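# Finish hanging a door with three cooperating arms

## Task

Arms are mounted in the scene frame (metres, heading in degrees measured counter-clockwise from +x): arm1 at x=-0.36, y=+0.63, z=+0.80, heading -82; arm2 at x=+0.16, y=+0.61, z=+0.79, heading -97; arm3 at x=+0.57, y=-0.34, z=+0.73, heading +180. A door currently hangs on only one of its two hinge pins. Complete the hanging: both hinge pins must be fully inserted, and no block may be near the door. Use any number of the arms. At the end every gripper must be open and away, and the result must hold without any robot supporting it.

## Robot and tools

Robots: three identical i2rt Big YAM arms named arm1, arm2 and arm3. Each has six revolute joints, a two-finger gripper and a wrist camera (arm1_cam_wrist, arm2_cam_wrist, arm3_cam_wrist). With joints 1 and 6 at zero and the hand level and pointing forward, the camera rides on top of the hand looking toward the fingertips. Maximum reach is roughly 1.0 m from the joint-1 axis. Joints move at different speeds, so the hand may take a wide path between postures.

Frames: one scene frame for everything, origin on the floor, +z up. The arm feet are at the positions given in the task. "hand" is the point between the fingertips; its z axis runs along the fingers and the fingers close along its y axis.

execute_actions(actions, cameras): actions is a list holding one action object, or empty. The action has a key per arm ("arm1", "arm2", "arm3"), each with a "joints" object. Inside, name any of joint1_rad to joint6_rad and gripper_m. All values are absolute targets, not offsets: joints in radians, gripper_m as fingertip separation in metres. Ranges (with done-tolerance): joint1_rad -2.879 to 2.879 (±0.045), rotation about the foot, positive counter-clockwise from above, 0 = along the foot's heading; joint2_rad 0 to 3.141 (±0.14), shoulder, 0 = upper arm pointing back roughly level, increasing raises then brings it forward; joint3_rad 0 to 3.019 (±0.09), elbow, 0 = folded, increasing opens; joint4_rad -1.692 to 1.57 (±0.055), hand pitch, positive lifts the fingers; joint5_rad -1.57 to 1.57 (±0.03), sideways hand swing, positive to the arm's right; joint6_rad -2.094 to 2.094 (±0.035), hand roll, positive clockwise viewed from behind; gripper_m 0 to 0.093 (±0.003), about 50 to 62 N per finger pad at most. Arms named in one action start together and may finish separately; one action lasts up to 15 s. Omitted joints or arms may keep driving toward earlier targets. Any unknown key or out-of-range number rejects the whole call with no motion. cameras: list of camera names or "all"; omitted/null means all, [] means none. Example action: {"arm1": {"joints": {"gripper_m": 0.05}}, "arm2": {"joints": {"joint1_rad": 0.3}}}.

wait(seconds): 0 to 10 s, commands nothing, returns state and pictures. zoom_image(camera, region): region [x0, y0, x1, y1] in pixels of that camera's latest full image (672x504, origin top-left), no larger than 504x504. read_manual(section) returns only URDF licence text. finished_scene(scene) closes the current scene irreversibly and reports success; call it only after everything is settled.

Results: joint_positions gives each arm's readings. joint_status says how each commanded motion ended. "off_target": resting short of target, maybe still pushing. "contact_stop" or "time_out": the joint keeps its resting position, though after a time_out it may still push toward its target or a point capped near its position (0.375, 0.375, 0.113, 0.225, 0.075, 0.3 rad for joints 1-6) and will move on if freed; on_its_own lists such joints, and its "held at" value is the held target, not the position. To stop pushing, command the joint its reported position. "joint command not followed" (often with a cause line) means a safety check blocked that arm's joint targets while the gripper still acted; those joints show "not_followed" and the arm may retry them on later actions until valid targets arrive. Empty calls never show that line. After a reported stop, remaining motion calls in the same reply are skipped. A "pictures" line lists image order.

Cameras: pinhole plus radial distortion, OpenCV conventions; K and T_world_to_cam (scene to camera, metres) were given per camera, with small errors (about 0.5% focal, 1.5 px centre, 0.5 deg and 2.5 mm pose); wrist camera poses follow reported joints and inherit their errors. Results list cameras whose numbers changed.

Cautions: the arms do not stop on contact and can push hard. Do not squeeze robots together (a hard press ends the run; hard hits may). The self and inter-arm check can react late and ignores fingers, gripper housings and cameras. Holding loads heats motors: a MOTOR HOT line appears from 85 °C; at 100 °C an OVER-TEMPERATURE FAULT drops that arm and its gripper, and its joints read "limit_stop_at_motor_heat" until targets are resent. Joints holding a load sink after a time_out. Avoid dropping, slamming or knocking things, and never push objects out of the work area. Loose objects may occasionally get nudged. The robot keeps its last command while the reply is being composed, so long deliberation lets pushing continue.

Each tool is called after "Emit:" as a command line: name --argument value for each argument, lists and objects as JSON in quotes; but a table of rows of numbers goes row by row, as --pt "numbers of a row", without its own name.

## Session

Emit:
execute_actions --actions '[]'

Scene clock: 0.00 s.
arm1.joint_positions: joint1_rad=+0.332 joint2_rad=+0.631 joint3_rad=+1.578 joint4_rad=-1.256 joint5_rad=-0.107 joint6_rad=+0.756 gripper_m=+0.094
arm1.joint_status: not commanded
arm1.hand: x=-0.2483 y=+0.4489 z=+1.4437 quat_wxyz=(-0.586, -0.626, -0.510, +0.060) (m; scene frame)
arm2.joint_positions: joint1_rad=+0.261 joint2_rad=+0.479 joint3_rad=+1.654 joint4_rad=-1.566 joint5_rad=+0.237 joint6_rad=-0.367 gripper_m=+0.095
arm2.joint_status: not commanded
arm2.hand: x=+0.1320 y=+0.5162 z=+1.4154 quat_wxyz=(-0.267, -0.475, -0.679, +0.493) (m; scene frame)
arm3.joint_positions: joint1_rad=+0.477 joint2_rad=+0.659 joint3_rad=+1.381 joint4_rad=-1.534 joint5_rad=+0.258 joint6_rad=+0.163 gripper_m=+0.094
arm3.joint_status: not commanded
arm3.hand: x=+0.3581 y=-0.3995 z=+1.2221 quat_wxyz=(+0.002, +0.917, +0.094, -0.387) (m; scene frame)
pictures: arm1_cam_wrist, arm2_cam_wrist, arm3_cam_wrist
camera_calibration (this result's frames):
arm1_cam_wrist: T_world_to_cam=[[-0.711667, -0.195605, -0.674736, 0.884073], [0.0744882, 0.934031, -0.349339, 0.10487], [0.698556, -0.298873, -0.650149, 1.37221], [0, 0, 0, 1]] pos_world=[-0.337211, 0.485093, 1.52529]
arm2_cam_wrist: T_world_to_cam=[[-0.909937, -0.0591733, 0.410504, -0.431329], [-0.262569, 0.848354, -0.459731, 0.25282], [-0.321049, -0.526112, -0.787485, 1.55403], [0, 0, 0, 1]] pos_world=[0.17282, 0.57759, 1.51707]
arm3_cam_wrist: T_world_to_cam=[[-0.176431, 0.982061, 0.0665449, 0.371514], [0.967845, 0.185397, -0.170013, -0.0614173], [-0.1793, 0.0344096, -0.983192, 1.40834], [0, 0, 0, 1]] pos_world=[0.377505, -0.401924, 1.34951]
Images, in order (width x height): arm1_cam_wrist 672x504, arm2_cam_wrist 672x504, arm3_cam_wrist 672x504.

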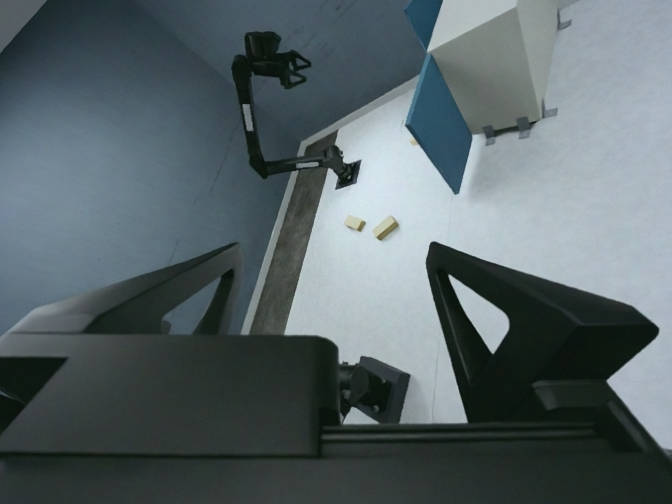

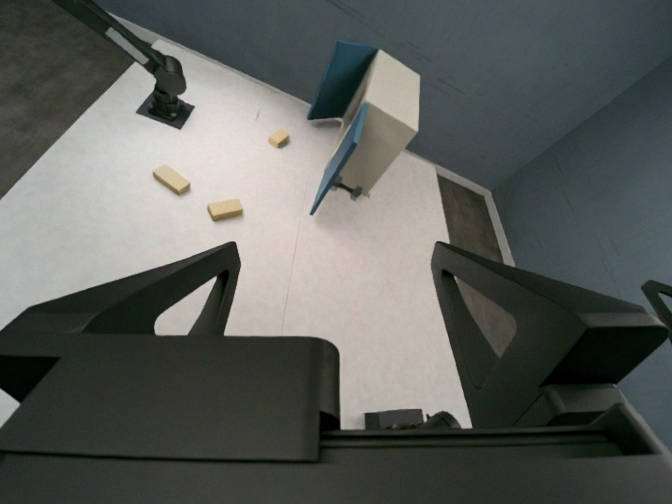

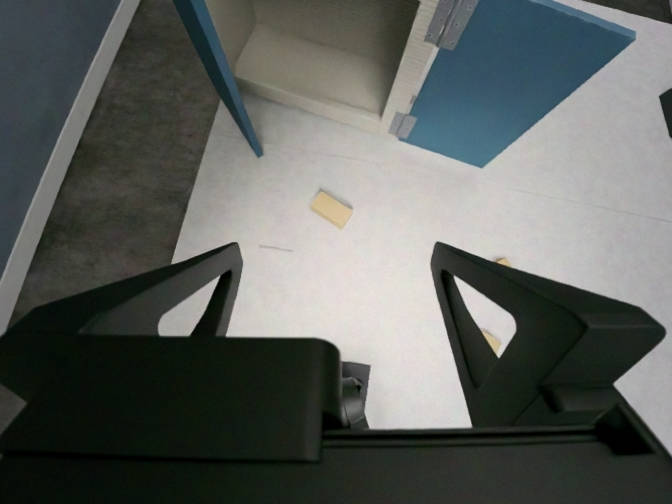

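Emit:
zoom_image --camera "arm3_cam_wrist" --region '[250, 230, 310, 265]'

Emit:
zoom_image --camera "arm3_cam_wrist" --region '[370, 0, 520, 150]'

Emit:
zoom_image --camera "arm2_cam_wrist" --region '[250, 30, 430, 220]'

Region (250, 230, 310, 265) of arm3_cam_wrist's 672x504 image, scaled by 8.400, with more detail than that image has; it fills the top 294 rows of this view, and the rest is white.

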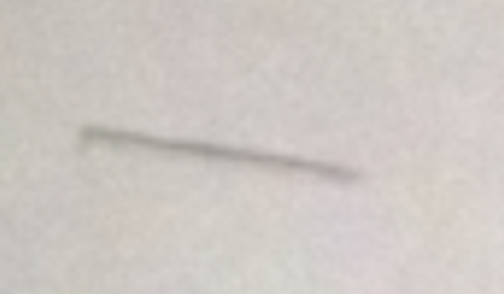

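Region (370, 0, 520, 150) of arm3_cam_wrist's 672x504 image, scaled by 3.360, with more detail than that image has.

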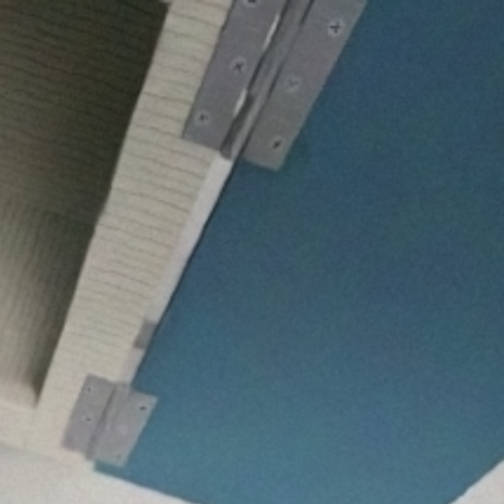

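Region (250, 30, 430, 220) of arm2_cam_wrist's 672x504 image, scaled by 2.653, with more detail than that image has; it fills the left 477 columns of this view, and the rest is white.

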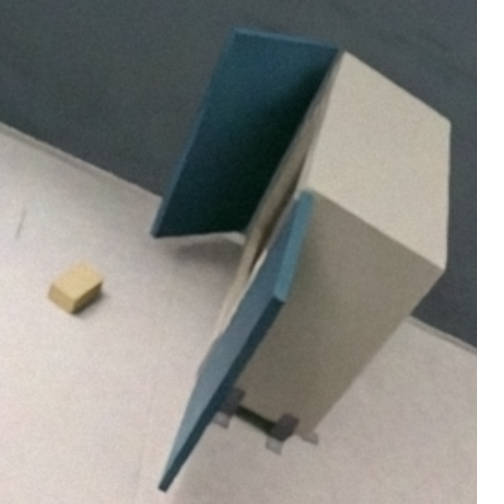

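Emit:
execute_actions --actions '[{"arm3":{"joints":{"joint1_rad":0.603,"joint2_rad":1.41,"joint3_rad":0.811,"joint4_rad":-0.955,"joint5_rad":0,"joint6_rad":-1.035,"gripper_m":0.05}},"arm1":{"joints":{"joint1_rad":0.553,"joint2_rad":1.6,"joint3_rad":1.1,"joint4_rad":1.095,"joint5_rad":0.81,"joint6_rad":0.01}},"arm2":{"joints":{"joint2_rad":0.9,"joint3_rad":1.16,"joint4_rad":0.63,"joint5_rad":0,"joint6_rad":0,"gripper_m":0}}}]' --cameras '["arm3_cam_wrist"]'

Scene clock: 49.57 s.
arm1.joint_positions: joint1_rad=+0.545 joint2_rad=+1.599 joint3_rad=+1.076 joint4_rad=+1.072 joint5_rad=+0.808 joint6_rad=+0.020 gripper_m=+0.094
arm1.joint_status: all done
arm1.hand: x=-0.0822 y=+0.0893 z=+1.2153 quat_wxyz=(-0.647, -0.504, -0.256, +0.513) (m; scene frame)
arm2.joint_positions: joint1_rad=+0.261 joint2_rad=+0.895 joint3_rad=+1.135 joint4_rad=+0.608 joint5_rad=+0.003 joint6_rad=-0.010 gripper_m=+0.001
arm2.joint_status: all done
arm2.hand: x=+0.2117 y=+0.2402 z=+1.5335 quat_wxyz=(-0.703, -0.231, -0.268, +0.617) (m; scene frame)
arm3.joint_positions: joint1_rad=+0.599 joint2_rad=+1.405 joint3_rad=+0.800 joint4_rad=-0.966 joint5_rad=+0.004 joint6_rad=-1.022 gripper_m=+0.050
arm3.joint_status: all done
arm3.hand: x=+0.2872 y=-0.5312 z=+0.7803 quat_wxyz=(-0.001, +0.691, +0.723, -0.001) (m; scene frame)
pictures: arm3_cam_wrist
camera_calibration (this result's frames):
arm3_cam_wrist: T_world_to_cam=[[-0.999028, -0.0440698, -0.000418662, 0.261133], [-0.0360548, 0.811798, 0.582825, -0.00985219], [-0.0253451, 0.582273, -0.812598, 1.07954], [0, 0, 0, 1]] pos_world=[0.287885, -0.609079, 0.883081]
Images, in order (width x height): arm3_cam_wrist 672x504.

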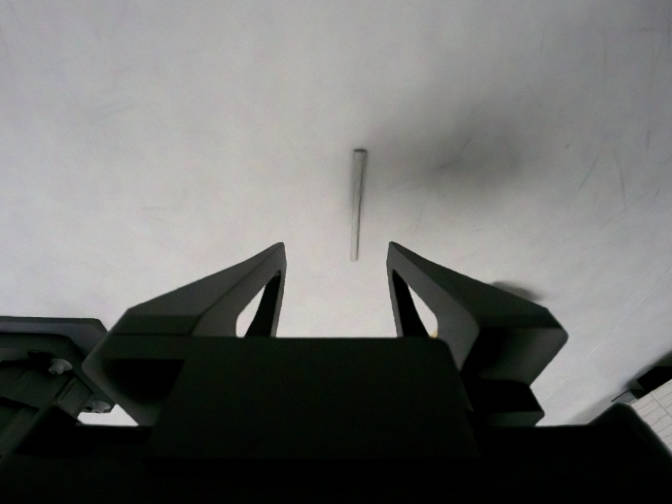

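Emit:
execute_actions --actions '[{"arm3":{"joints":{"joint2_rad":1.512,"joint4_rad":-0.849,"gripper_m":0.03}},"arm1":{"joints":{"joint1_rad":0.56,"joint2_rad":2.148}}}]' --cameras '["arm1_cam_wrist","arm3_cam_wrist"]'

Scene clock: 61.97 s.
arm1.joint_positions: joint1_rad=+0.545 joint2_rad=+2.161 joint3_rad=+1.076 joint4_rad=+1.082 joint5_rad=+0.808 joint6_rad=+0.019 gripper_m=+0.094
arm1.joint_status: all done
arm1.hand: x=-0.0433 y=+0.0396 z=+0.8673 quat_wxyz=(-0.471, -0.533, -0.465, +0.527) (m; scene frame)
arm2.joint_positions: joint1_rad=+0.261 joint2_rad=+0.895 joint3_rad=+1.135 joint4_rad=+0.608 joint5_rad=+0.003 joint6_rad=-0.010 gripper_m=+0.001
arm2.joint_status: not commanded
arm2.hand: x=+0.2117 y=+0.2402 z=+1.5335 quat_wxyz=(-0.703, -0.231, -0.268, +0.617) (m; scene frame)
arm3.joint_positions: joint1_rad=+0.599 joint2_rad=+1.512 joint3_rad=+0.800 joint4_rad=-0.859 joint5_rad=+0.004 joint6_rad=-1.023 gripper_m=+0.030
arm3.joint_status: all done
arm3.hand: x=+0.2740 y=-0.5402 z=+0.7451 quat_wxyz=(-0.001, +0.691, +0.723, +0.000) (m; scene frame)
pictures: arm1_cam_wrist, arm3_cam_wrist
camera_calibration (this result's frames):
arm1_cam_wrist: T_world_to_cam=[[-0.990727, 0.134486, -0.0193423, -0.0325576], [0.0958508, 0.590906, -0.801026, 0.676782], [-0.096297, -0.795452, -0.598316, 0.672234], [0, 0, 0, 1]] pos_world=[-0.0323916, 0.139195, 0.943699]
arm3_cam_wrist: T_world_to_cam=[[-0.999011, -0.0444515, -0.00139541, 0.248068], [-0.0369189, 0.81141, 0.58331, 0.017081], [-0.0247967, 0.582785, -0.812248, 1.0557], [0, 0, 0, 1]] pos_world=[0.274631, -0.618081, 0.847877]
Images, in order (width x height): arm1_cam_wrist 672x504, arm3_cam_wrist 672x504.

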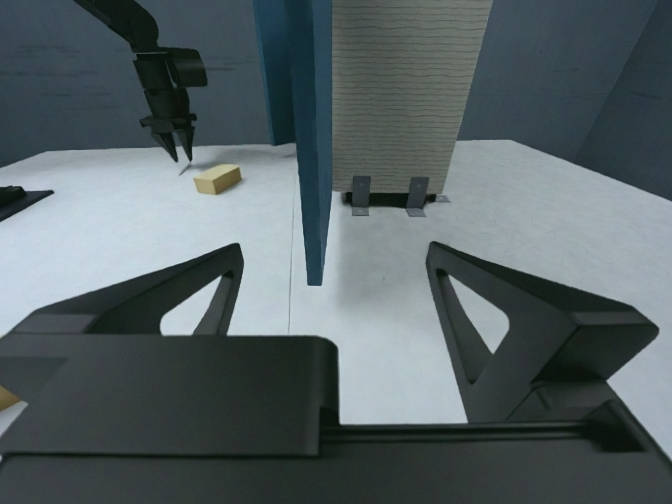

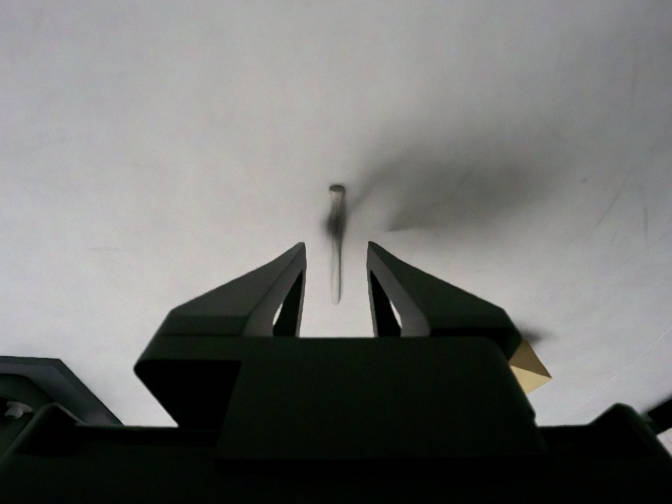

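Emit:
execute_actions --actions '[{"arm3":{"joints":{"joint2_rad":1.565,"joint3_rad":0.78,"joint4_rad":-0.792,"gripper_m":0.02}},"arm1":{"joints":{"joint1_rad":0.445,"joint2_rad":2.305,"joint3_rad":1.47,"joint4_rad":0.86,"joint5_rad":0.758}},"arm2":{"joints":{"joint1_rad":-0.06,"joint2_rad":1.74}}}]'

Scene clock: 87.40 s.
arm1.joint_positions: joint1_rad=+0.434 joint2_rad=+2.311 joint3_rad=+1.435 joint4_rad=+0.876 joint5_rad=+0.759 joint6_rad=+0.019 gripper_m=+0.094
arm1.joint_status: all done
arm1.hand: x=-0.0456 y=-0.0819 z=+0.8688 quat_wxyz=(-0.456, -0.547, -0.448, +0.541) (m; scene frame)
arm2.joint_positions: joint1_rad=-0.067 joint2_rad=+1.742 joint3_rad=+1.135 joint4_rad=+0.622 joint5_rad=+0.000 joint6_rad=-0.010 gripper_m=+0.001
arm2.joint_status: all done
arm2.hand: x=+0.0272 y=-0.0921 z=+1.0674 quat_wxyz=(-0.452, -0.538, -0.451, +0.551) (m; scene frame)
arm3.joint_positions: joint1_rad=+0.599 joint2_rad=+1.555 joint3_rad=+0.787 joint4_rad=-0.802 joint5_rad=+0.004 joint6_rad=-1.023 gripper_m=+0.020
arm3.joint_status: all done
arm3.hand: x=+0.2720 y=-0.5415 z=+0.7271 quat_wxyz=(-0.002, +0.691, +0.723, -0.001) (m; scene frame)
pictures: arm1_cam_wrist, arm2_cam_wrist, arm3_cam_wrist
camera_calibration (this result's frames):
arm1_cam_wrist: T_world_to_cam=[[-0.98058, 0.194985, -0.0210856, -0.0115625], [0.133003, 0.582126, -0.802147, 0.751901], [-0.144132, -0.789373, -0.596754, 0.573214], [0, 0, 0, 1]] pos_world=[-0.0287241, 0.0170337, 0.944959]
arm2_cam_wrist: T_world_to_cam=[[-0.982293, 0.187331, 0.00286375, 0.0400424], [0.10488, 0.562489, -0.820126, 0.929717], [-0.155246, -0.805303, -0.572176, 0.666258], [0, 0, 0, 1]] pos_world=[0.0452582, 0.00608266, 1.14359]
arm3_cam_wrist: T_world_to_cam=[[-0.998995, -0.0448313, 0.000231473, 0.244585], [-0.0363054, 0.812017, 0.582503, 0.0293721], [-0.0263023, 0.581909, -0.812828, 1.04219], [0, 0, 0, 1]] pos_world=[0.272818, -0.619345, 0.829955]
Images, in order (width x height): arm1_cam_wrist 672x504, arm2_cam_wrist 672x504, arm3_cam_wrist 672x504.

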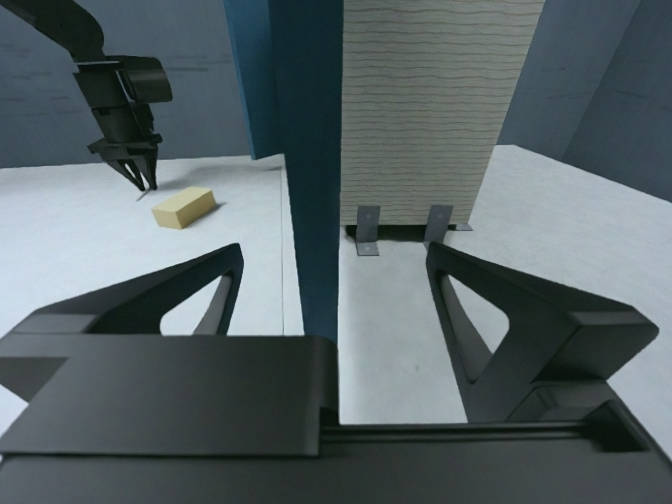

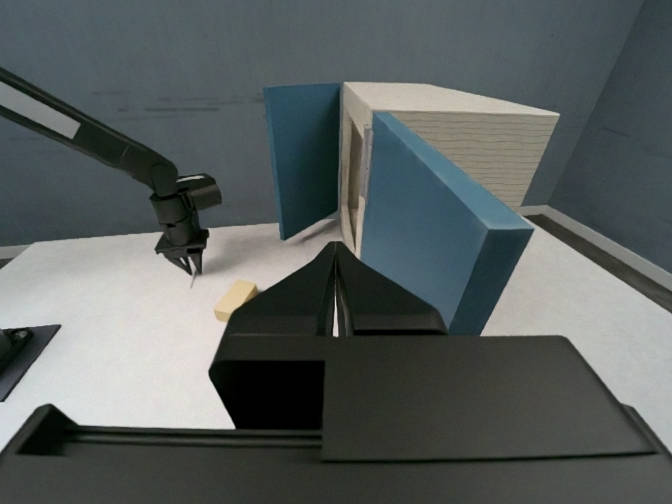

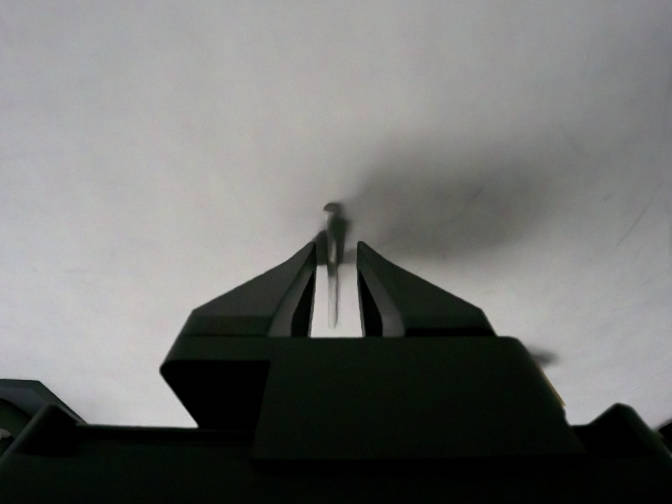

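Emit:
execute_actions --actions '[{"arm3":{"joints":{"joint2_rad":1.595}},"arm1":{"joints":{"joint1_rad":0.458,"gripper_m":0.05}}}]' --cameras '[]'

Scene clock: 92.83 s.
arm1.joint_positions: joint1_rad=+0.447 joint2_rad=+2.311 joint3_rad=+1.435 joint4_rad=+0.876 joint5_rad=+0.759 joint6_rad=+0.019 gripper_m=+0.050
arm1.joint_status: all done
arm1.hand: x=-0.0369 y=-0.0779 z=+0.8687 quat_wxyz=(-0.459, -0.544, -0.451, +0.539) (m; scene frame)
arm2.joint_positions: joint1_rad=-0.067 joint2_rad=+1.742 joint3_rad=+1.135 joint4_rad=+0.622 joint5_rad=+0.000 joint6_rad=-0.010 gripper_m=+0.001
arm2.joint_status: not commanded
arm2.hand: x=+0.0272 y=-0.0921 z=+1.0674 quat_wxyz=(-0.452, -0.538, -0.451, +0.551) (m; scene frame)
arm3.joint_positions: joint1_rad=+0.599 joint2_rad=+1.557 joint3_rad=+0.787 joint4_rad=-0.802 joint5_rad=+0.004 joint6_rad=-1.023 gripper_m=+0.020
arm3.joint_status: all done
arm3.hand: x=+0.2722 y=-0.5414 z=+0.7266 quat_wxyz=(-0.001, +0.691, +0.723, +0.000) (m; scene frame)
pictures: none
No camera images: the call's "cameras" was empty. Leave "cameras" out to get every camera's image.

Emit:
execute_actions --actions '[{"arm3":{"joints":{"gripper_m":0.0}},"arm1":{"joints":{"gripper_m":0.0}}}]'

Emit:
zoom_image --camera "arm2_cam_wrist" --region '[330, 90, 420, 220]'

Scene clock: 96.37 s.
arm1.joint_positions: joint1_rad=+0.447 joint2_rad=+2.311 joint3_rad=+1.435 joint4_rad=+0.876 joint5_rad=+0.758 joint6_rad=+0.019 gripper_m=+0.014
arm1.joint_status: gripper_m off_target (ended at +0.014, target +0.000)
arm1.hand: x=-0.0368 y=-0.0779 z=+0.8687 quat_wxyz=(-0.459, -0.544, -0.451, +0.538) (m; scene frame)
arm2.joint_positions: joint1_rad=-0.067 joint2_rad=+1.742 joint3_rad=+1.135 joint4_rad=+0.622 joint5_rad=+0.000 joint6_rad=-0.010 gripper_m=+0.001
arm2.joint_status: not commanded
arm2.hand: x=+0.0272 y=-0.0921 z=+1.0674 quat_wxyz=(-0.452, -0.538, -0.451, +0.551) (m; scene frame)
arm3.joint_positions: joint1_rad=+0.599 joint2_rad=+1.557 joint3_rad=+0.787 joint4_rad=-0.802 joint5_rad=+0.000 joint6_rad=-1.023 gripper_m=+0.002
arm3.joint_status: all done
arm3.hand: x=+0.2726 y=-0.5419 z=+0.7264 quat_wxyz=(+0.000, +0.691, +0.723, +0.000) (m; scene frame)
pictures: arm1_cam_wrist, arm2_cam_wrist, arm3_cam_wrist
camera_calibration (this result's frames):
arm1_cam_wrist: T_world_to_cam=[[-0.983034, 0.182254, -0.0206868, -0.00513261], [0.125137, 0.583916, -0.802111, 0.748226], [-0.134109, -0.791091, -0.596816, 0.577833], [0, 0, 0, 1]] pos_world=[-0.0211841, 0.0211525, 0.944914]
arm2_cam_wrist: T_world_to_cam=[[-0.982293, 0.187331, 0.00286375, 0.0400424], [0.10488, 0.562489, -0.820126, 0.929717], [-0.155246, -0.805303, -0.572176, 0.666258], [0, 0, 0, 1]] pos_world=[0.0452582, 0.00608266, 1.14359]
arm3_cam_wrist: T_world_to_cam=[[-0.998988, -0.0448419, -0.00351177, 0.247862], [-0.0385329, 0.812928, 0.581088, 0.0322331], [-0.0232022, 0.580635, -0.813833, 1.04096], [0, 0, 0, 1]] pos_world=[0.273005, -0.619506, 0.829308]
Images, in order (width x height): arm1_cam_wrist 672x504, arm2_cam_wrist 672x504, arm3_cam_wrist 672x504.

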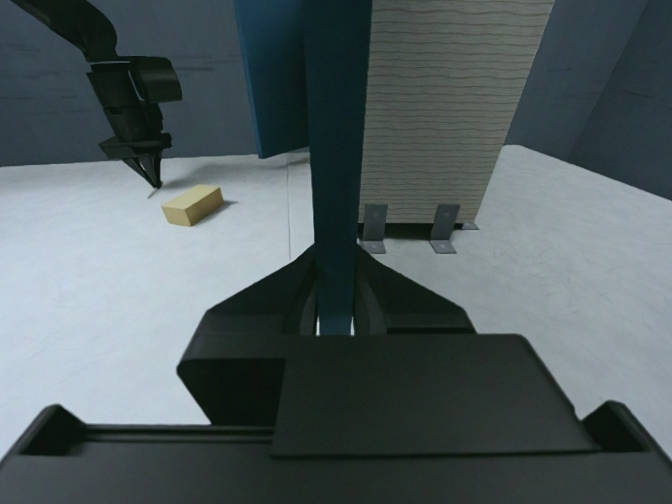

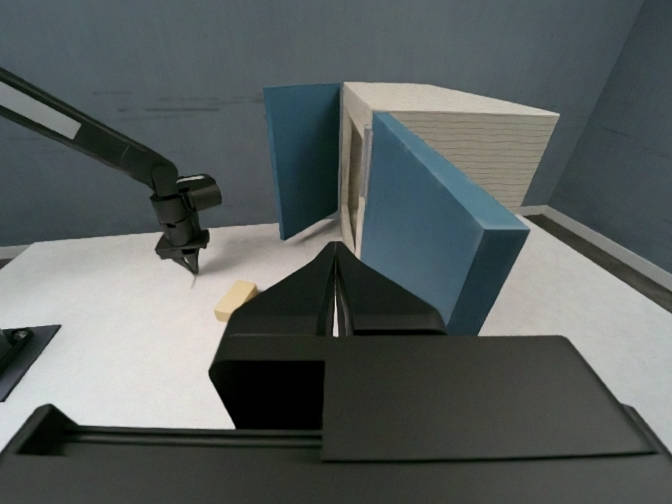

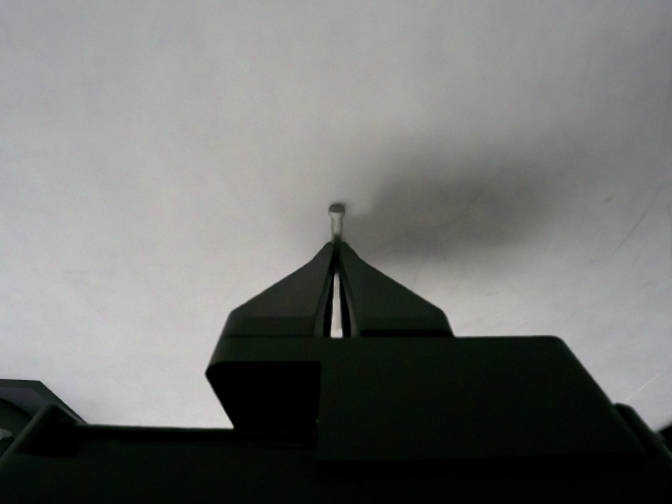

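Region (330, 90, 420, 220) of arm2_cam_wrist's 672x504 image, scaled by 3.877, with more detail than that image has; it fills the left 349 columns of this view, and the rest is white.

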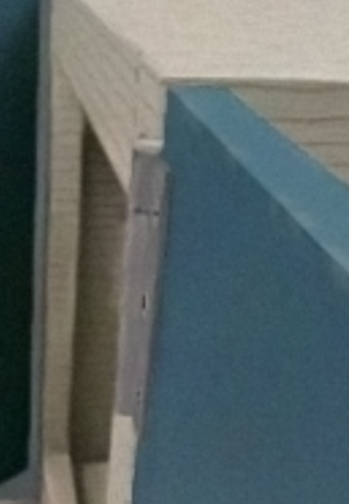

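Emit:
execute_actions --actions '[{"arm3":{"joints":{"joint1_rad":0.3,"joint2_rad":1.25}}}]' --cameras '[]'

Emit:
execute_actions --actions '[{"arm3":{"joints":{"joint1_rad":-0.105,"joint3_rad":1.10,"joint4_rad":0.172,"joint6_rad":0.011}},"arm1":{"joints":{"joint2_rad":2.24,"joint4_rad":0.92}}}]' --cameras '["arm2_cam_wrist","arm3_cam_wrist"]'

Scene clock: 123.77 s.
arm1.joint_positions: joint1_rad=+0.447 joint2_rad=+2.311 joint3_rad=+1.435 joint4_rad=+0.876 joint5_rad=+0.758 joint6_rad=+0.019 gripper_m=+0.014
arm1.joint_status: not commanded
arm1.hand: x=-0.0368 y=-0.0779 z=+0.8687 quat_wxyz=(-0.459, -0.544, -0.451, +0.538) (m; scene frame)
arm2.joint_positions: joint1_rad=-0.067 joint2_rad=+1.742 joint3_rad=+1.135 joint4_rad=+0.622 joint5_rad=+0.000 joint6_rad=-0.010 gripper_m=+0.001
arm2.joint_status: not commanded
arm2.hand: x=+0.0272 y=-0.0921 z=+1.0674 quat_wxyz=(-0.452, -0.538, -0.451, +0.551) (m; scene frame)
arm3.joint_positions: joint1_rad=+0.296 joint2_rad=+1.236 joint3_rad=+0.780 joint4_rad=-0.801 joint5_rad=-0.001 joint6_rad=-1.023 gripper_m=+0.002
arm3.joint_status: all done
arm3.hand: x=+0.2055 y=-0.4504 z=+0.8363 quat_wxyz=(-0.055, +0.782, +0.603, -0.147) (m; scene frame)
pictures: none
No camera images: the call's "cameras" was empty. Leave "cameras" out to get every camera's image.

Scene clock: 125.67 s.
arm1.joint_positions: joint1_rad=+0.447 joint2_rad=+2.308 joint3_rad=+1.435 joint4_rad=+0.876 joint5_rad=+0.758 joint6_rad=+0.019 gripper_m=+0.014
arm1.joint_status: all done
arm1.hand: x=-0.0366 y=-0.0781 z=+0.8713 quat_wxyz=(-0.460, -0.544, -0.450, +0.538) (m; scene frame)
arm2.joint_positions: joint1_rad=-0.067 joint2_rad=+1.742 joint3_rad=+1.135 joint4_rad=+0.622 joint5_rad=+0.000 joint6_rad=-0.010 gripper_m=+0.001
arm2.joint_status: not commanded
arm2.hand: x=+0.0272 y=-0.0921 z=+1.0674 quat_wxyz=(-0.452, -0.538, -0.451, +0.551) (m; scene frame)
arm3.joint_positions: joint1_rad=-0.112 joint2_rad=+1.250 joint3_rad=+1.065 joint4_rad=+0.153 joint5_rad=-0.001 joint6_rad=-0.002 gripper_m=+0.002
arm3.joint_status: all done
arm3.hand: x=-0.0137 y=-0.2719 z=+1.1609 quat_wxyz=(-0.041, +0.717, -0.042, -0.695) (m; scene frame)
pictures: arm2_cam_wrist, arm3_cam_wrist
camera_calibration (this result's frames):
arm2_cam_wrist: T_world_to_cam=[[-0.982293, 0.187331, 0.00286375, 0.0400424], [0.10488, 0.562489, -0.820126, 0.929717], [-0.155246, -0.805303, -0.572176, 0.666258], [0, 0, 0, 1]] pos_world=[0.0452582, 0.00608266, 1.14359]
arm3_cam_wrist: T_world_to_cam=[[0.112935, 0.993602, -0.00101778, 0.270145], [0.603106, -0.0693642, -0.794639, 0.915159], [-0.789626, 0.0891286, -0.607081, 0.847034], [0, 0, 0, 1]] pos_world=[0.0863933, -0.280432, 1.24171]
Images, in order (width x height): arm2_cam_wrist 672x504, arm3_cam_wrist 672x504.

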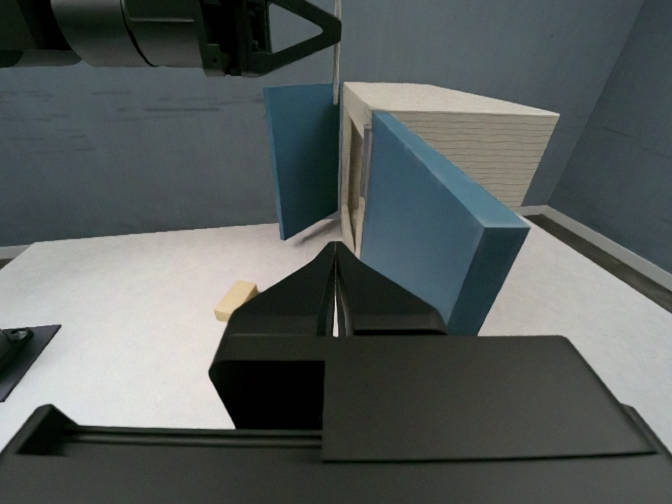

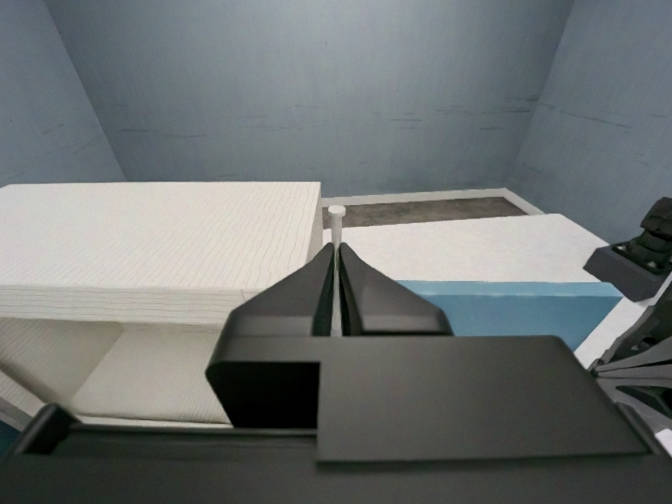

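Emit:
execute_actions --actions '[]'

Scene clock: 149.20 s.
arm1.joint_positions: joint1_rad=+0.447 joint2_rad=+2.308 joint3_rad=+1.435 joint4_rad=+0.876 joint5_rad=+0.758 joint6_rad=+0.019 gripper_m=+0.014
arm1.joint_status: all done
arm1.hand: x=-0.0366 y=-0.0781 z=+0.8713 quat_wxyz=(-0.460, -0.544, -0.450, +0.538) (m; scene frame)
arm2.joint_positions: joint1_rad=-0.067 joint2_rad=+1.742 joint3_rad=+1.135 joint4_rad=+0.622 joint5_rad=+0.000 joint6_rad=-0.010 gripper_m=+0.001
arm2.joint_status: not commanded
arm2.hand: x=+0.0272 y=-0.0921 z=+1.0674 quat_wxyz=(-0.452, -0.538, -0.451, +0.551) (m; scene frame)
arm3.joint_positions: joint1_rad=-0.112 joint2_rad=+1.250 joint3_rad=+1.065 joint4_rad=+0.153 joint5_rad=-0.001 joint6_rad=-0.001 gripper_m=+0.002
arm3.joint_status: all done
arm3.hand: x=-0.0137 y=-0.2719 z=+1.1609 quat_wxyz=(-0.040, +0.717, -0.042, -0.695) (m; scene frame)
pictures: arm1_cam_wrist, arm2_cam_wrist, arm3_cam_wrist
camera_calibration (this result's frames):
arm1_cam_wrist: T_world_to_cam=[[-0.983065, 0.1818, -0.0230725, -0.0028167], [0.126428, 0.581671, -0.803539, 0.751484], [-0.132662, -0.792848, -0.594805, 0.577415], [0, 0, 0, 1]] pos_world=[-0.0211767, 0.0211975, 0.947231]
arm2_cam_wrist: T_world_to_cam=[[-0.982293, 0.187331, 0.00286375, 0.0400424], [0.10488, 0.562489, -0.820126, 0.929717], [-0.155246, -0.805303, -0.572176, 0.666258], [0, 0, 0, 1]] pos_world=[0.0452582, 0.00608266, 1.14359]
arm3_cam_wrist: T_world_to_cam=[[0.112958, 0.993598, -0.00178036, 0.271029], [0.603034, -0.0699805, -0.79464, 0.914992], [-0.789678, 0.0886877, -0.607078, 0.84691], [0, 0, 0, 1]] pos_world=[0.0864003, -0.280373, 1.24171]
Images, in order (width x height): arm1_cam_wrist 672x504, arm2_cam_wrist 672x504, arm3_cam_wrist 672x504.

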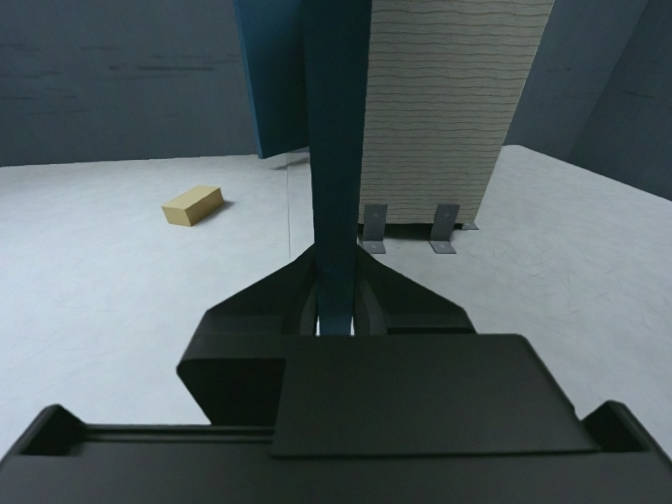

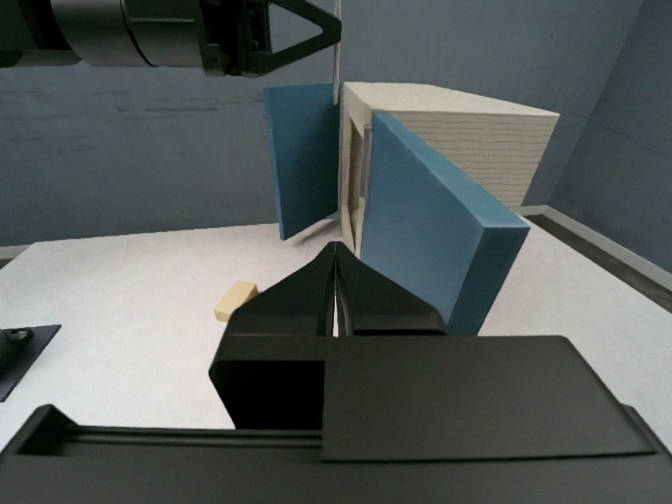

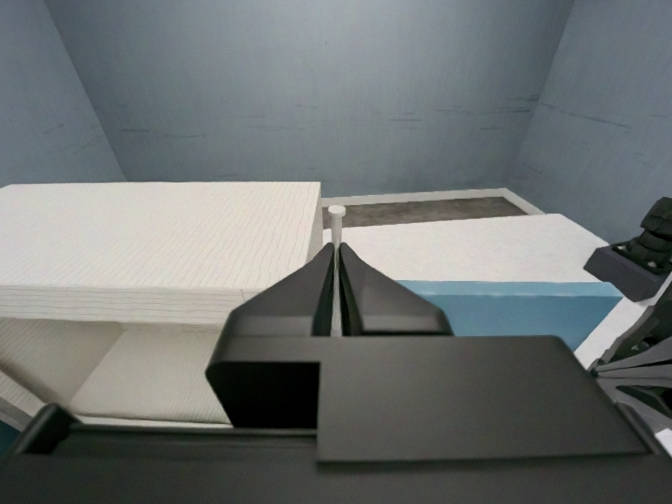

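Emit:
zoom_image --camera "arm3_cam_wrist" --region '[220, 170, 460, 350]'

Emit:
zoom_image --camera "arm2_cam_wrist" --region '[300, 60, 420, 200]'

Region (220, 170, 460, 350) of arm3_cam_wrist's 672x504 image, scaled by 2.100, with more detail than that image has; it fills the top 378 rows of this view, and the rest is white.

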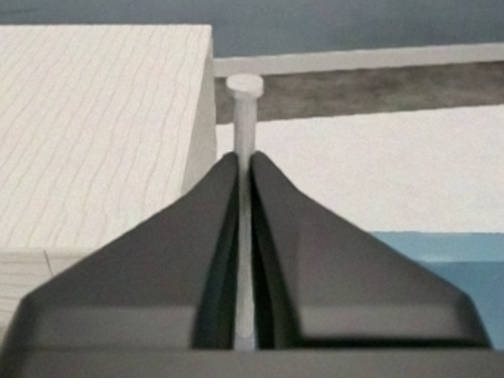

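Region (300, 60, 420, 200) of arm2_cam_wrist's 672x504 image, scaled by 3.600, with more detail than that image has; it fills the left 432 columns of this view, and the rest is white.

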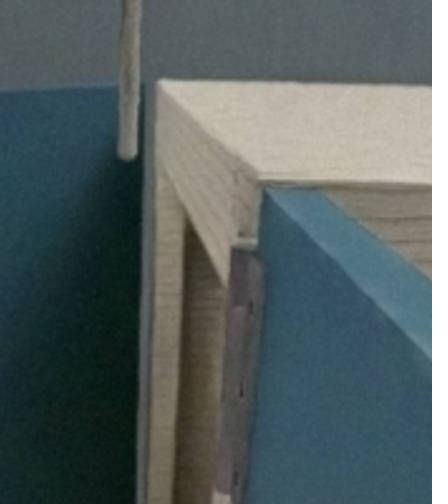

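Emit:
execute_actions --actions '[{"arm3":{"joints":{"joint1_rad":-0.076,"joint2_rad":1.335,"joint3_rad":1.158,"joint4_rad":0.198}}}]' --cameras '["arm2_cam_wrist","arm3_cam_wrist"]'

Emit:
zoom_image --camera "arm3_cam_wrist" --region '[260, 190, 420, 350]'

Emit:
zoom_image --camera "arm2_cam_wrist" --region '[310, 20, 430, 180]'

Scene clock: 172.50 s.
arm1.joint_positions: joint1_rad=+0.447 joint2_rad=+2.308 joint3_rad=+1.435 joint4_rad=+0.876 joint5_rad=+0.758 joint6_rad=+0.019 gripper_m=+0.014
arm1.joint_status: not commanded
arm1.hand: x=-0.0366 y=-0.0781 z=+0.8713 quat_wxyz=(-0.460, -0.544, -0.450, +0.538) (m; scene frame)
arm2.joint_positions: joint1_rad=-0.067 joint2_rad=+1.742 joint3_rad=+1.135 joint4_rad=+0.622 joint5_rad=+0.000 joint6_rad=-0.010 gripper_m=+0.001
arm2.joint_status: not commanded
arm2.hand: x=+0.0272 y=-0.0921 z=+1.0674 quat_wxyz=(-0.452, -0.538, -0.451, +0.551) (m; scene frame)
arm3.joint_positions: joint1_rad=-0.079 joint2_rad=+1.333 joint3_rad=+1.099 joint4_rad=+0.182 joint5_rad=-0.001 joint6_rad=-0.001 gripper_m=+0.002
arm3.joint_status: all done
arm3.hand: x=-0.0434 y=-0.2887 z=+1.1409 quat_wxyz=(-0.029, +0.724, -0.031, -0.688) (m; scene frame)
pictures: arm2_cam_wrist, arm3_cam_wrist
camera_calibration (this result's frames):
arm2_cam_wrist: T_world_to_cam=[[-0.982293, 0.187331, 0.00286375, 0.0400424], [0.10488, 0.562489, -0.820126, 0.929717], [-0.155246, -0.805303, -0.572176, 0.666258], [0, 0, 0, 1]] pos_world=[0.0452582, 0.00608266, 1.14359]
arm3_cam_wrist: T_world_to_cam=[[0.0803038, 0.996769, -0.0018364, 0.290688], [0.620545, -0.0514353, -0.782482, 0.908132], [-0.780048, 0.0616967, -0.622671, 0.823247], [0, 0, 0, 1]] pos_world=[0.0552918, -0.29383, 1.22374]
Images, in order (width x height): arm2_cam_wrist 672x504, arm3_cam_wrist 672x504.

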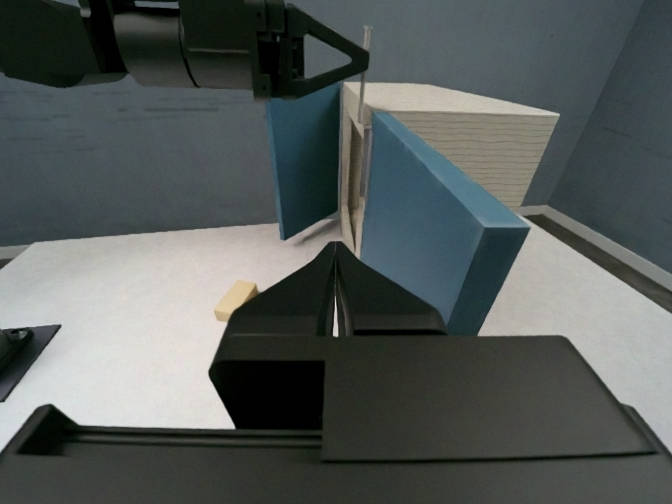

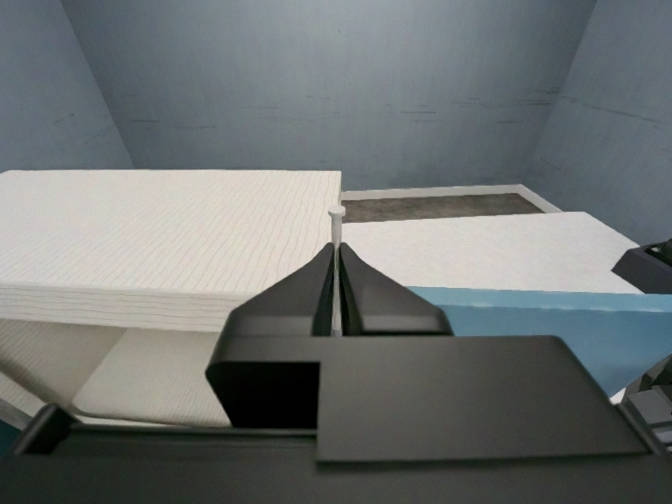

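Region (260, 190, 420, 350) of arm3_cam_wrist's 672x504 image, scaled by 3.150, with more detail than that image has.

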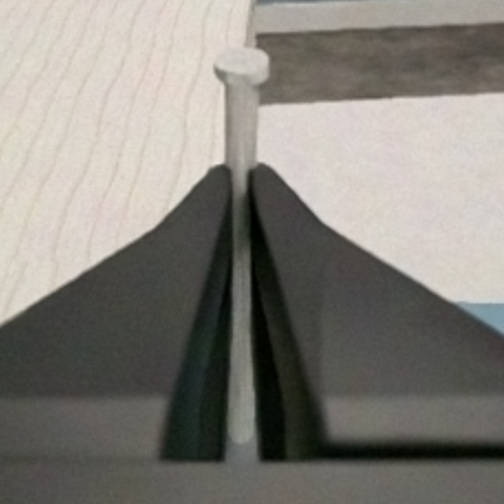

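Region (310, 20, 430, 180) of arm2_cam_wrist's 672x504 image, scaled by 3.150, with more detail than that image has; it fills the left 378 columns of this view, and the rest is white.

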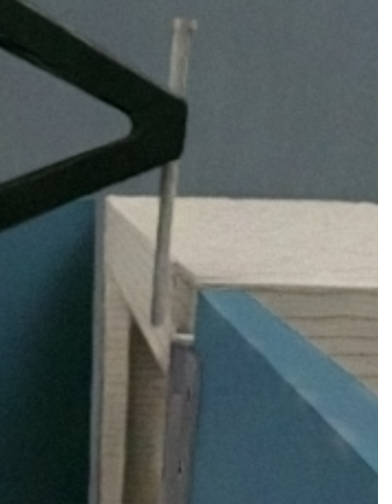

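Emit:
execute_actions --actions '[]' --cameras '[]'

Scene clock: 181.70 s.
arm1.joint_positions: joint1_rad=+0.447 joint2_rad=+2.308 joint3_rad=+1.435 joint4_rad=+0.876 joint5_rad=+0.758 joint6_rad=+0.019 gripper_m=+0.014
arm1.joint_status: not commanded
arm1.hand: x=-0.0366 y=-0.0781 z=+0.8713 quat_wxyz=(-0.460, -0.544, -0.450, +0.538) (m; scene frame)
arm2.joint_positions: joint1_rad=-0.067 joint2_rad=+1.742 joint3_rad=+1.135 joint4_rad=+0.622 joint5_rad=+0.000 joint6_rad=-0.010 gripper_m=+0.001
arm2.joint_status: not commanded
arm2.hand: x=+0.0272 y=-0.0921 z=+1.0674 quat_wxyz=(-0.452, -0.538, -0.451, +0.551) (m; scene frame)
arm3.joint_positions: joint1_rad=-0.079 joint2_rad=+1.333 joint3_rad=+1.099 joint4_rad=+0.182 joint5_rad=-0.001 joint6_rad=-0.001 gripper_m=+0.002
arm3.joint_status: all done
arm3.hand: x=-0.0434 y=-0.2887 z=+1.1409 quat_wxyz=(-0.029, +0.724, -0.031, -0.688) (m; scene frame)
pictures: none
No camera images: the call's "cameras" was empty. Leave "cameras" out to get every camera's image.

Emit:
execute_actions --actions '[{"arm3":{"joints":{"joint4_rad":0.255}}}]' --cameras '[]'

Emit:
execute_actions --actions '[{"arm3":{"joints":{"joint2_rad":1.36}}}]' --cameras '["arm2_cam_wrist","arm3_cam_wrist"]'

Emit:
zoom_image --camera "arm3_cam_wrist" --region '[280, 170, 400, 350]'

Emit:
zoom_image --camera "arm2_cam_wrist" --region '[310, 20, 430, 180]'

Scene clock: 197.07 s.
arm1.joint_positions: joint1_rad=+0.447 joint2_rad=+2.308 joint3_rad=+1.435 joint4_rad=+0.876 joint5_rad=+0.758 joint6_rad=+0.019 gripper_m=+0.014
arm1.joint_status: not commanded
arm1.hand: x=-0.0366 y=-0.0781 z=+0.8713 quat_wxyz=(-0.460, -0.544, -0.450, +0.538) (m; scene frame)
arm2.joint_positions: joint1_rad=-0.067 joint2_rad=+1.742 joint3_rad=+1.135 joint4_rad=+0.622 joint5_rad=+0.000 joint6_rad=-0.010 gripper_m=+0.001
arm2.joint_status: not commanded
arm2.hand: x=+0.0272 y=-0.0921 z=+1.0674 quat_wxyz=(-0.452, -0.538, -0.451, +0.551) (m; scene frame)
arm3.joint_positions: joint1_rad=-0.079 joint2_rad=+1.333 joint3_rad=+1.099 joint4_rad=+0.236 joint5_rad=-0.001 joint6_rad=-0.001 gripper_m=+0.002
arm3.joint_status: all done
arm3.hand: x=-0.0437 y=-0.2887 z=+1.1540 quat_wxyz=(-0.029, +0.706, -0.030, -0.707) (m; scene frame)
pictures: none
No camera images: the call's "cameras" was empty. Leave "cameras" out to get every camera's image.

Scene clock: 197.77 s.
arm1.joint_positions: joint1_rad=+0.447 joint2_rad=+2.308 joint3_rad=+1.435 joint4_rad=+0.876 joint5_rad=+0.758 joint6_rad=+0.019 gripper_m=+0.014
arm1.joint_status: not commanded
arm1.hand: x=-0.0366 y=-0.0781 z=+0.8713 quat_wxyz=(-0.460, -0.544, -0.450, +0.538) (m; scene frame)
arm2.joint_positions: joint1_rad=-0.067 joint2_rad=+1.742 joint3_rad=+1.135 joint4_rad=+0.622 joint5_rad=+0.000 joint6_rad=-0.010 gripper_m=+0.001
arm2.joint_status: not commanded
arm2.hand: x=+0.0272 y=-0.0921 z=+1.0674 quat_wxyz=(-0.452, -0.538, -0.451, +0.551) (m; scene frame)
arm3.joint_positions: joint1_rad=-0.079 joint2_rad=+1.345 joint3_rad=+1.099 joint4_rad=+0.237 joint5_rad=-0.001 joint6_rad=-0.001 gripper_m=+0.002
arm3.joint_status: all done
arm3.hand: x=-0.0471 y=-0.2884 z=+1.1475 quat_wxyz=(-0.029, +0.709, -0.030, -0.704) (m; scene frame)
pictures: arm2_cam_wrist, arm3_cam_wrist
camera_calibration (this result's frames):
arm2_cam_wrist: T_world_to_cam=[[-0.982293, 0.187331, 0.00286375, 0.0400424], [0.10488, 0.562489, -0.820126, 0.929717], [-0.155246, -0.805303, -0.572176, 0.666258], [0, 0, 0, 1]] pos_world=[0.0452582, 0.00608266, 1.14359]
arm3_cam_wrist: T_world_to_cam=[[0.0803119, 0.996768, -0.00165877, 0.290469], [0.586365, -0.0485904, -0.808588, 0.944749], [-0.806056, 0.0639666, -0.588373, 0.784542], [0, 0, 0, 1]] pos_world=[0.0550883, -0.293809, 1.226]
Images, in order (width x height): arm2_cam_wrist 672x504, arm3_cam_wrist 672x504.

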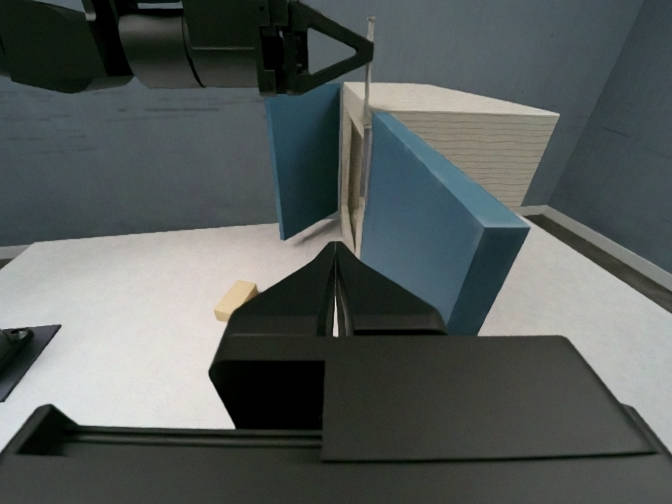

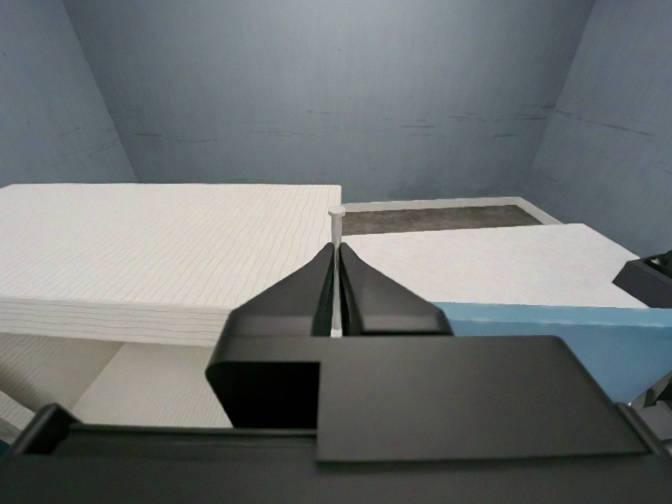

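Region (280, 170, 400, 350) of arm3_cam_wrist's 672x504 image, scaled by 2.800, with more detail than that image has.

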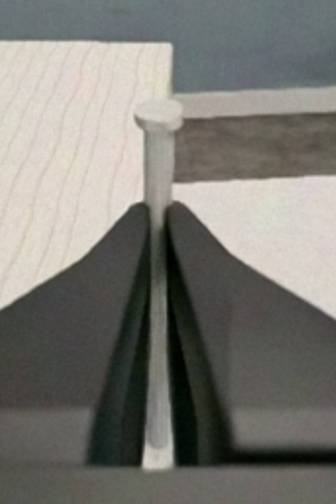

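Region (310, 20, 430, 180) of arm2_cam_wrist's 672x504 image, scaled by 3.150, with more detail than that image has; it fills the left 378 columns of this view, and the rest is white.

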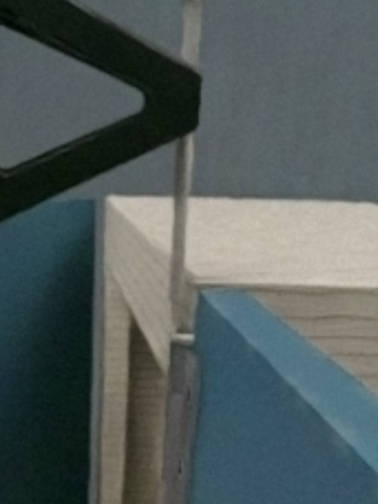

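Emit:
zoom_image --camera "arm3_cam_wrist" --region '[317, 300, 357, 340]'

Emit:
zoom_image --camera "arm2_cam_wrist" --region '[345, 95, 395, 145]'

Region (317, 300, 357, 340) of arm3_cam_wrist's 672x504 image, scaled by 12.600, with more detail than that image has.

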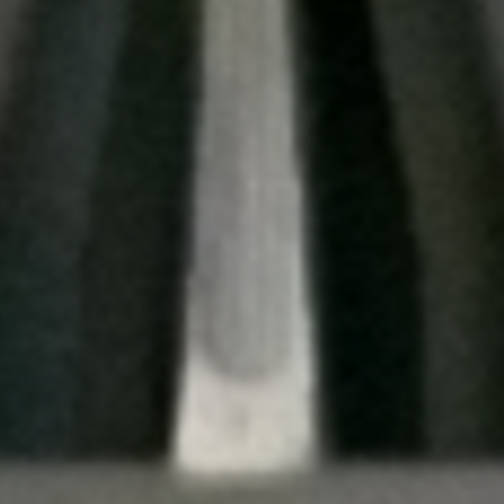

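Region (345, 95, 395, 145) of arm2_cam_wrist's 672x504 image, scaled by 10.080, with more detail than that image has.

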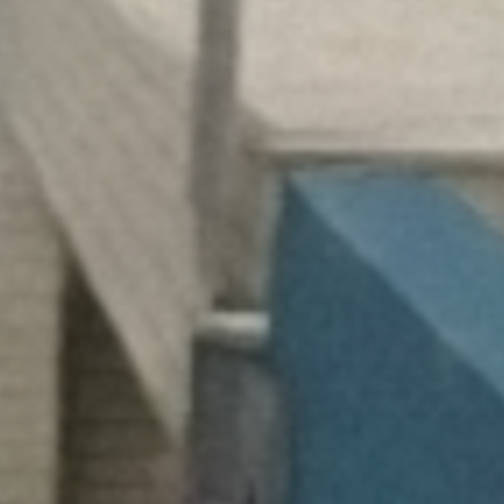

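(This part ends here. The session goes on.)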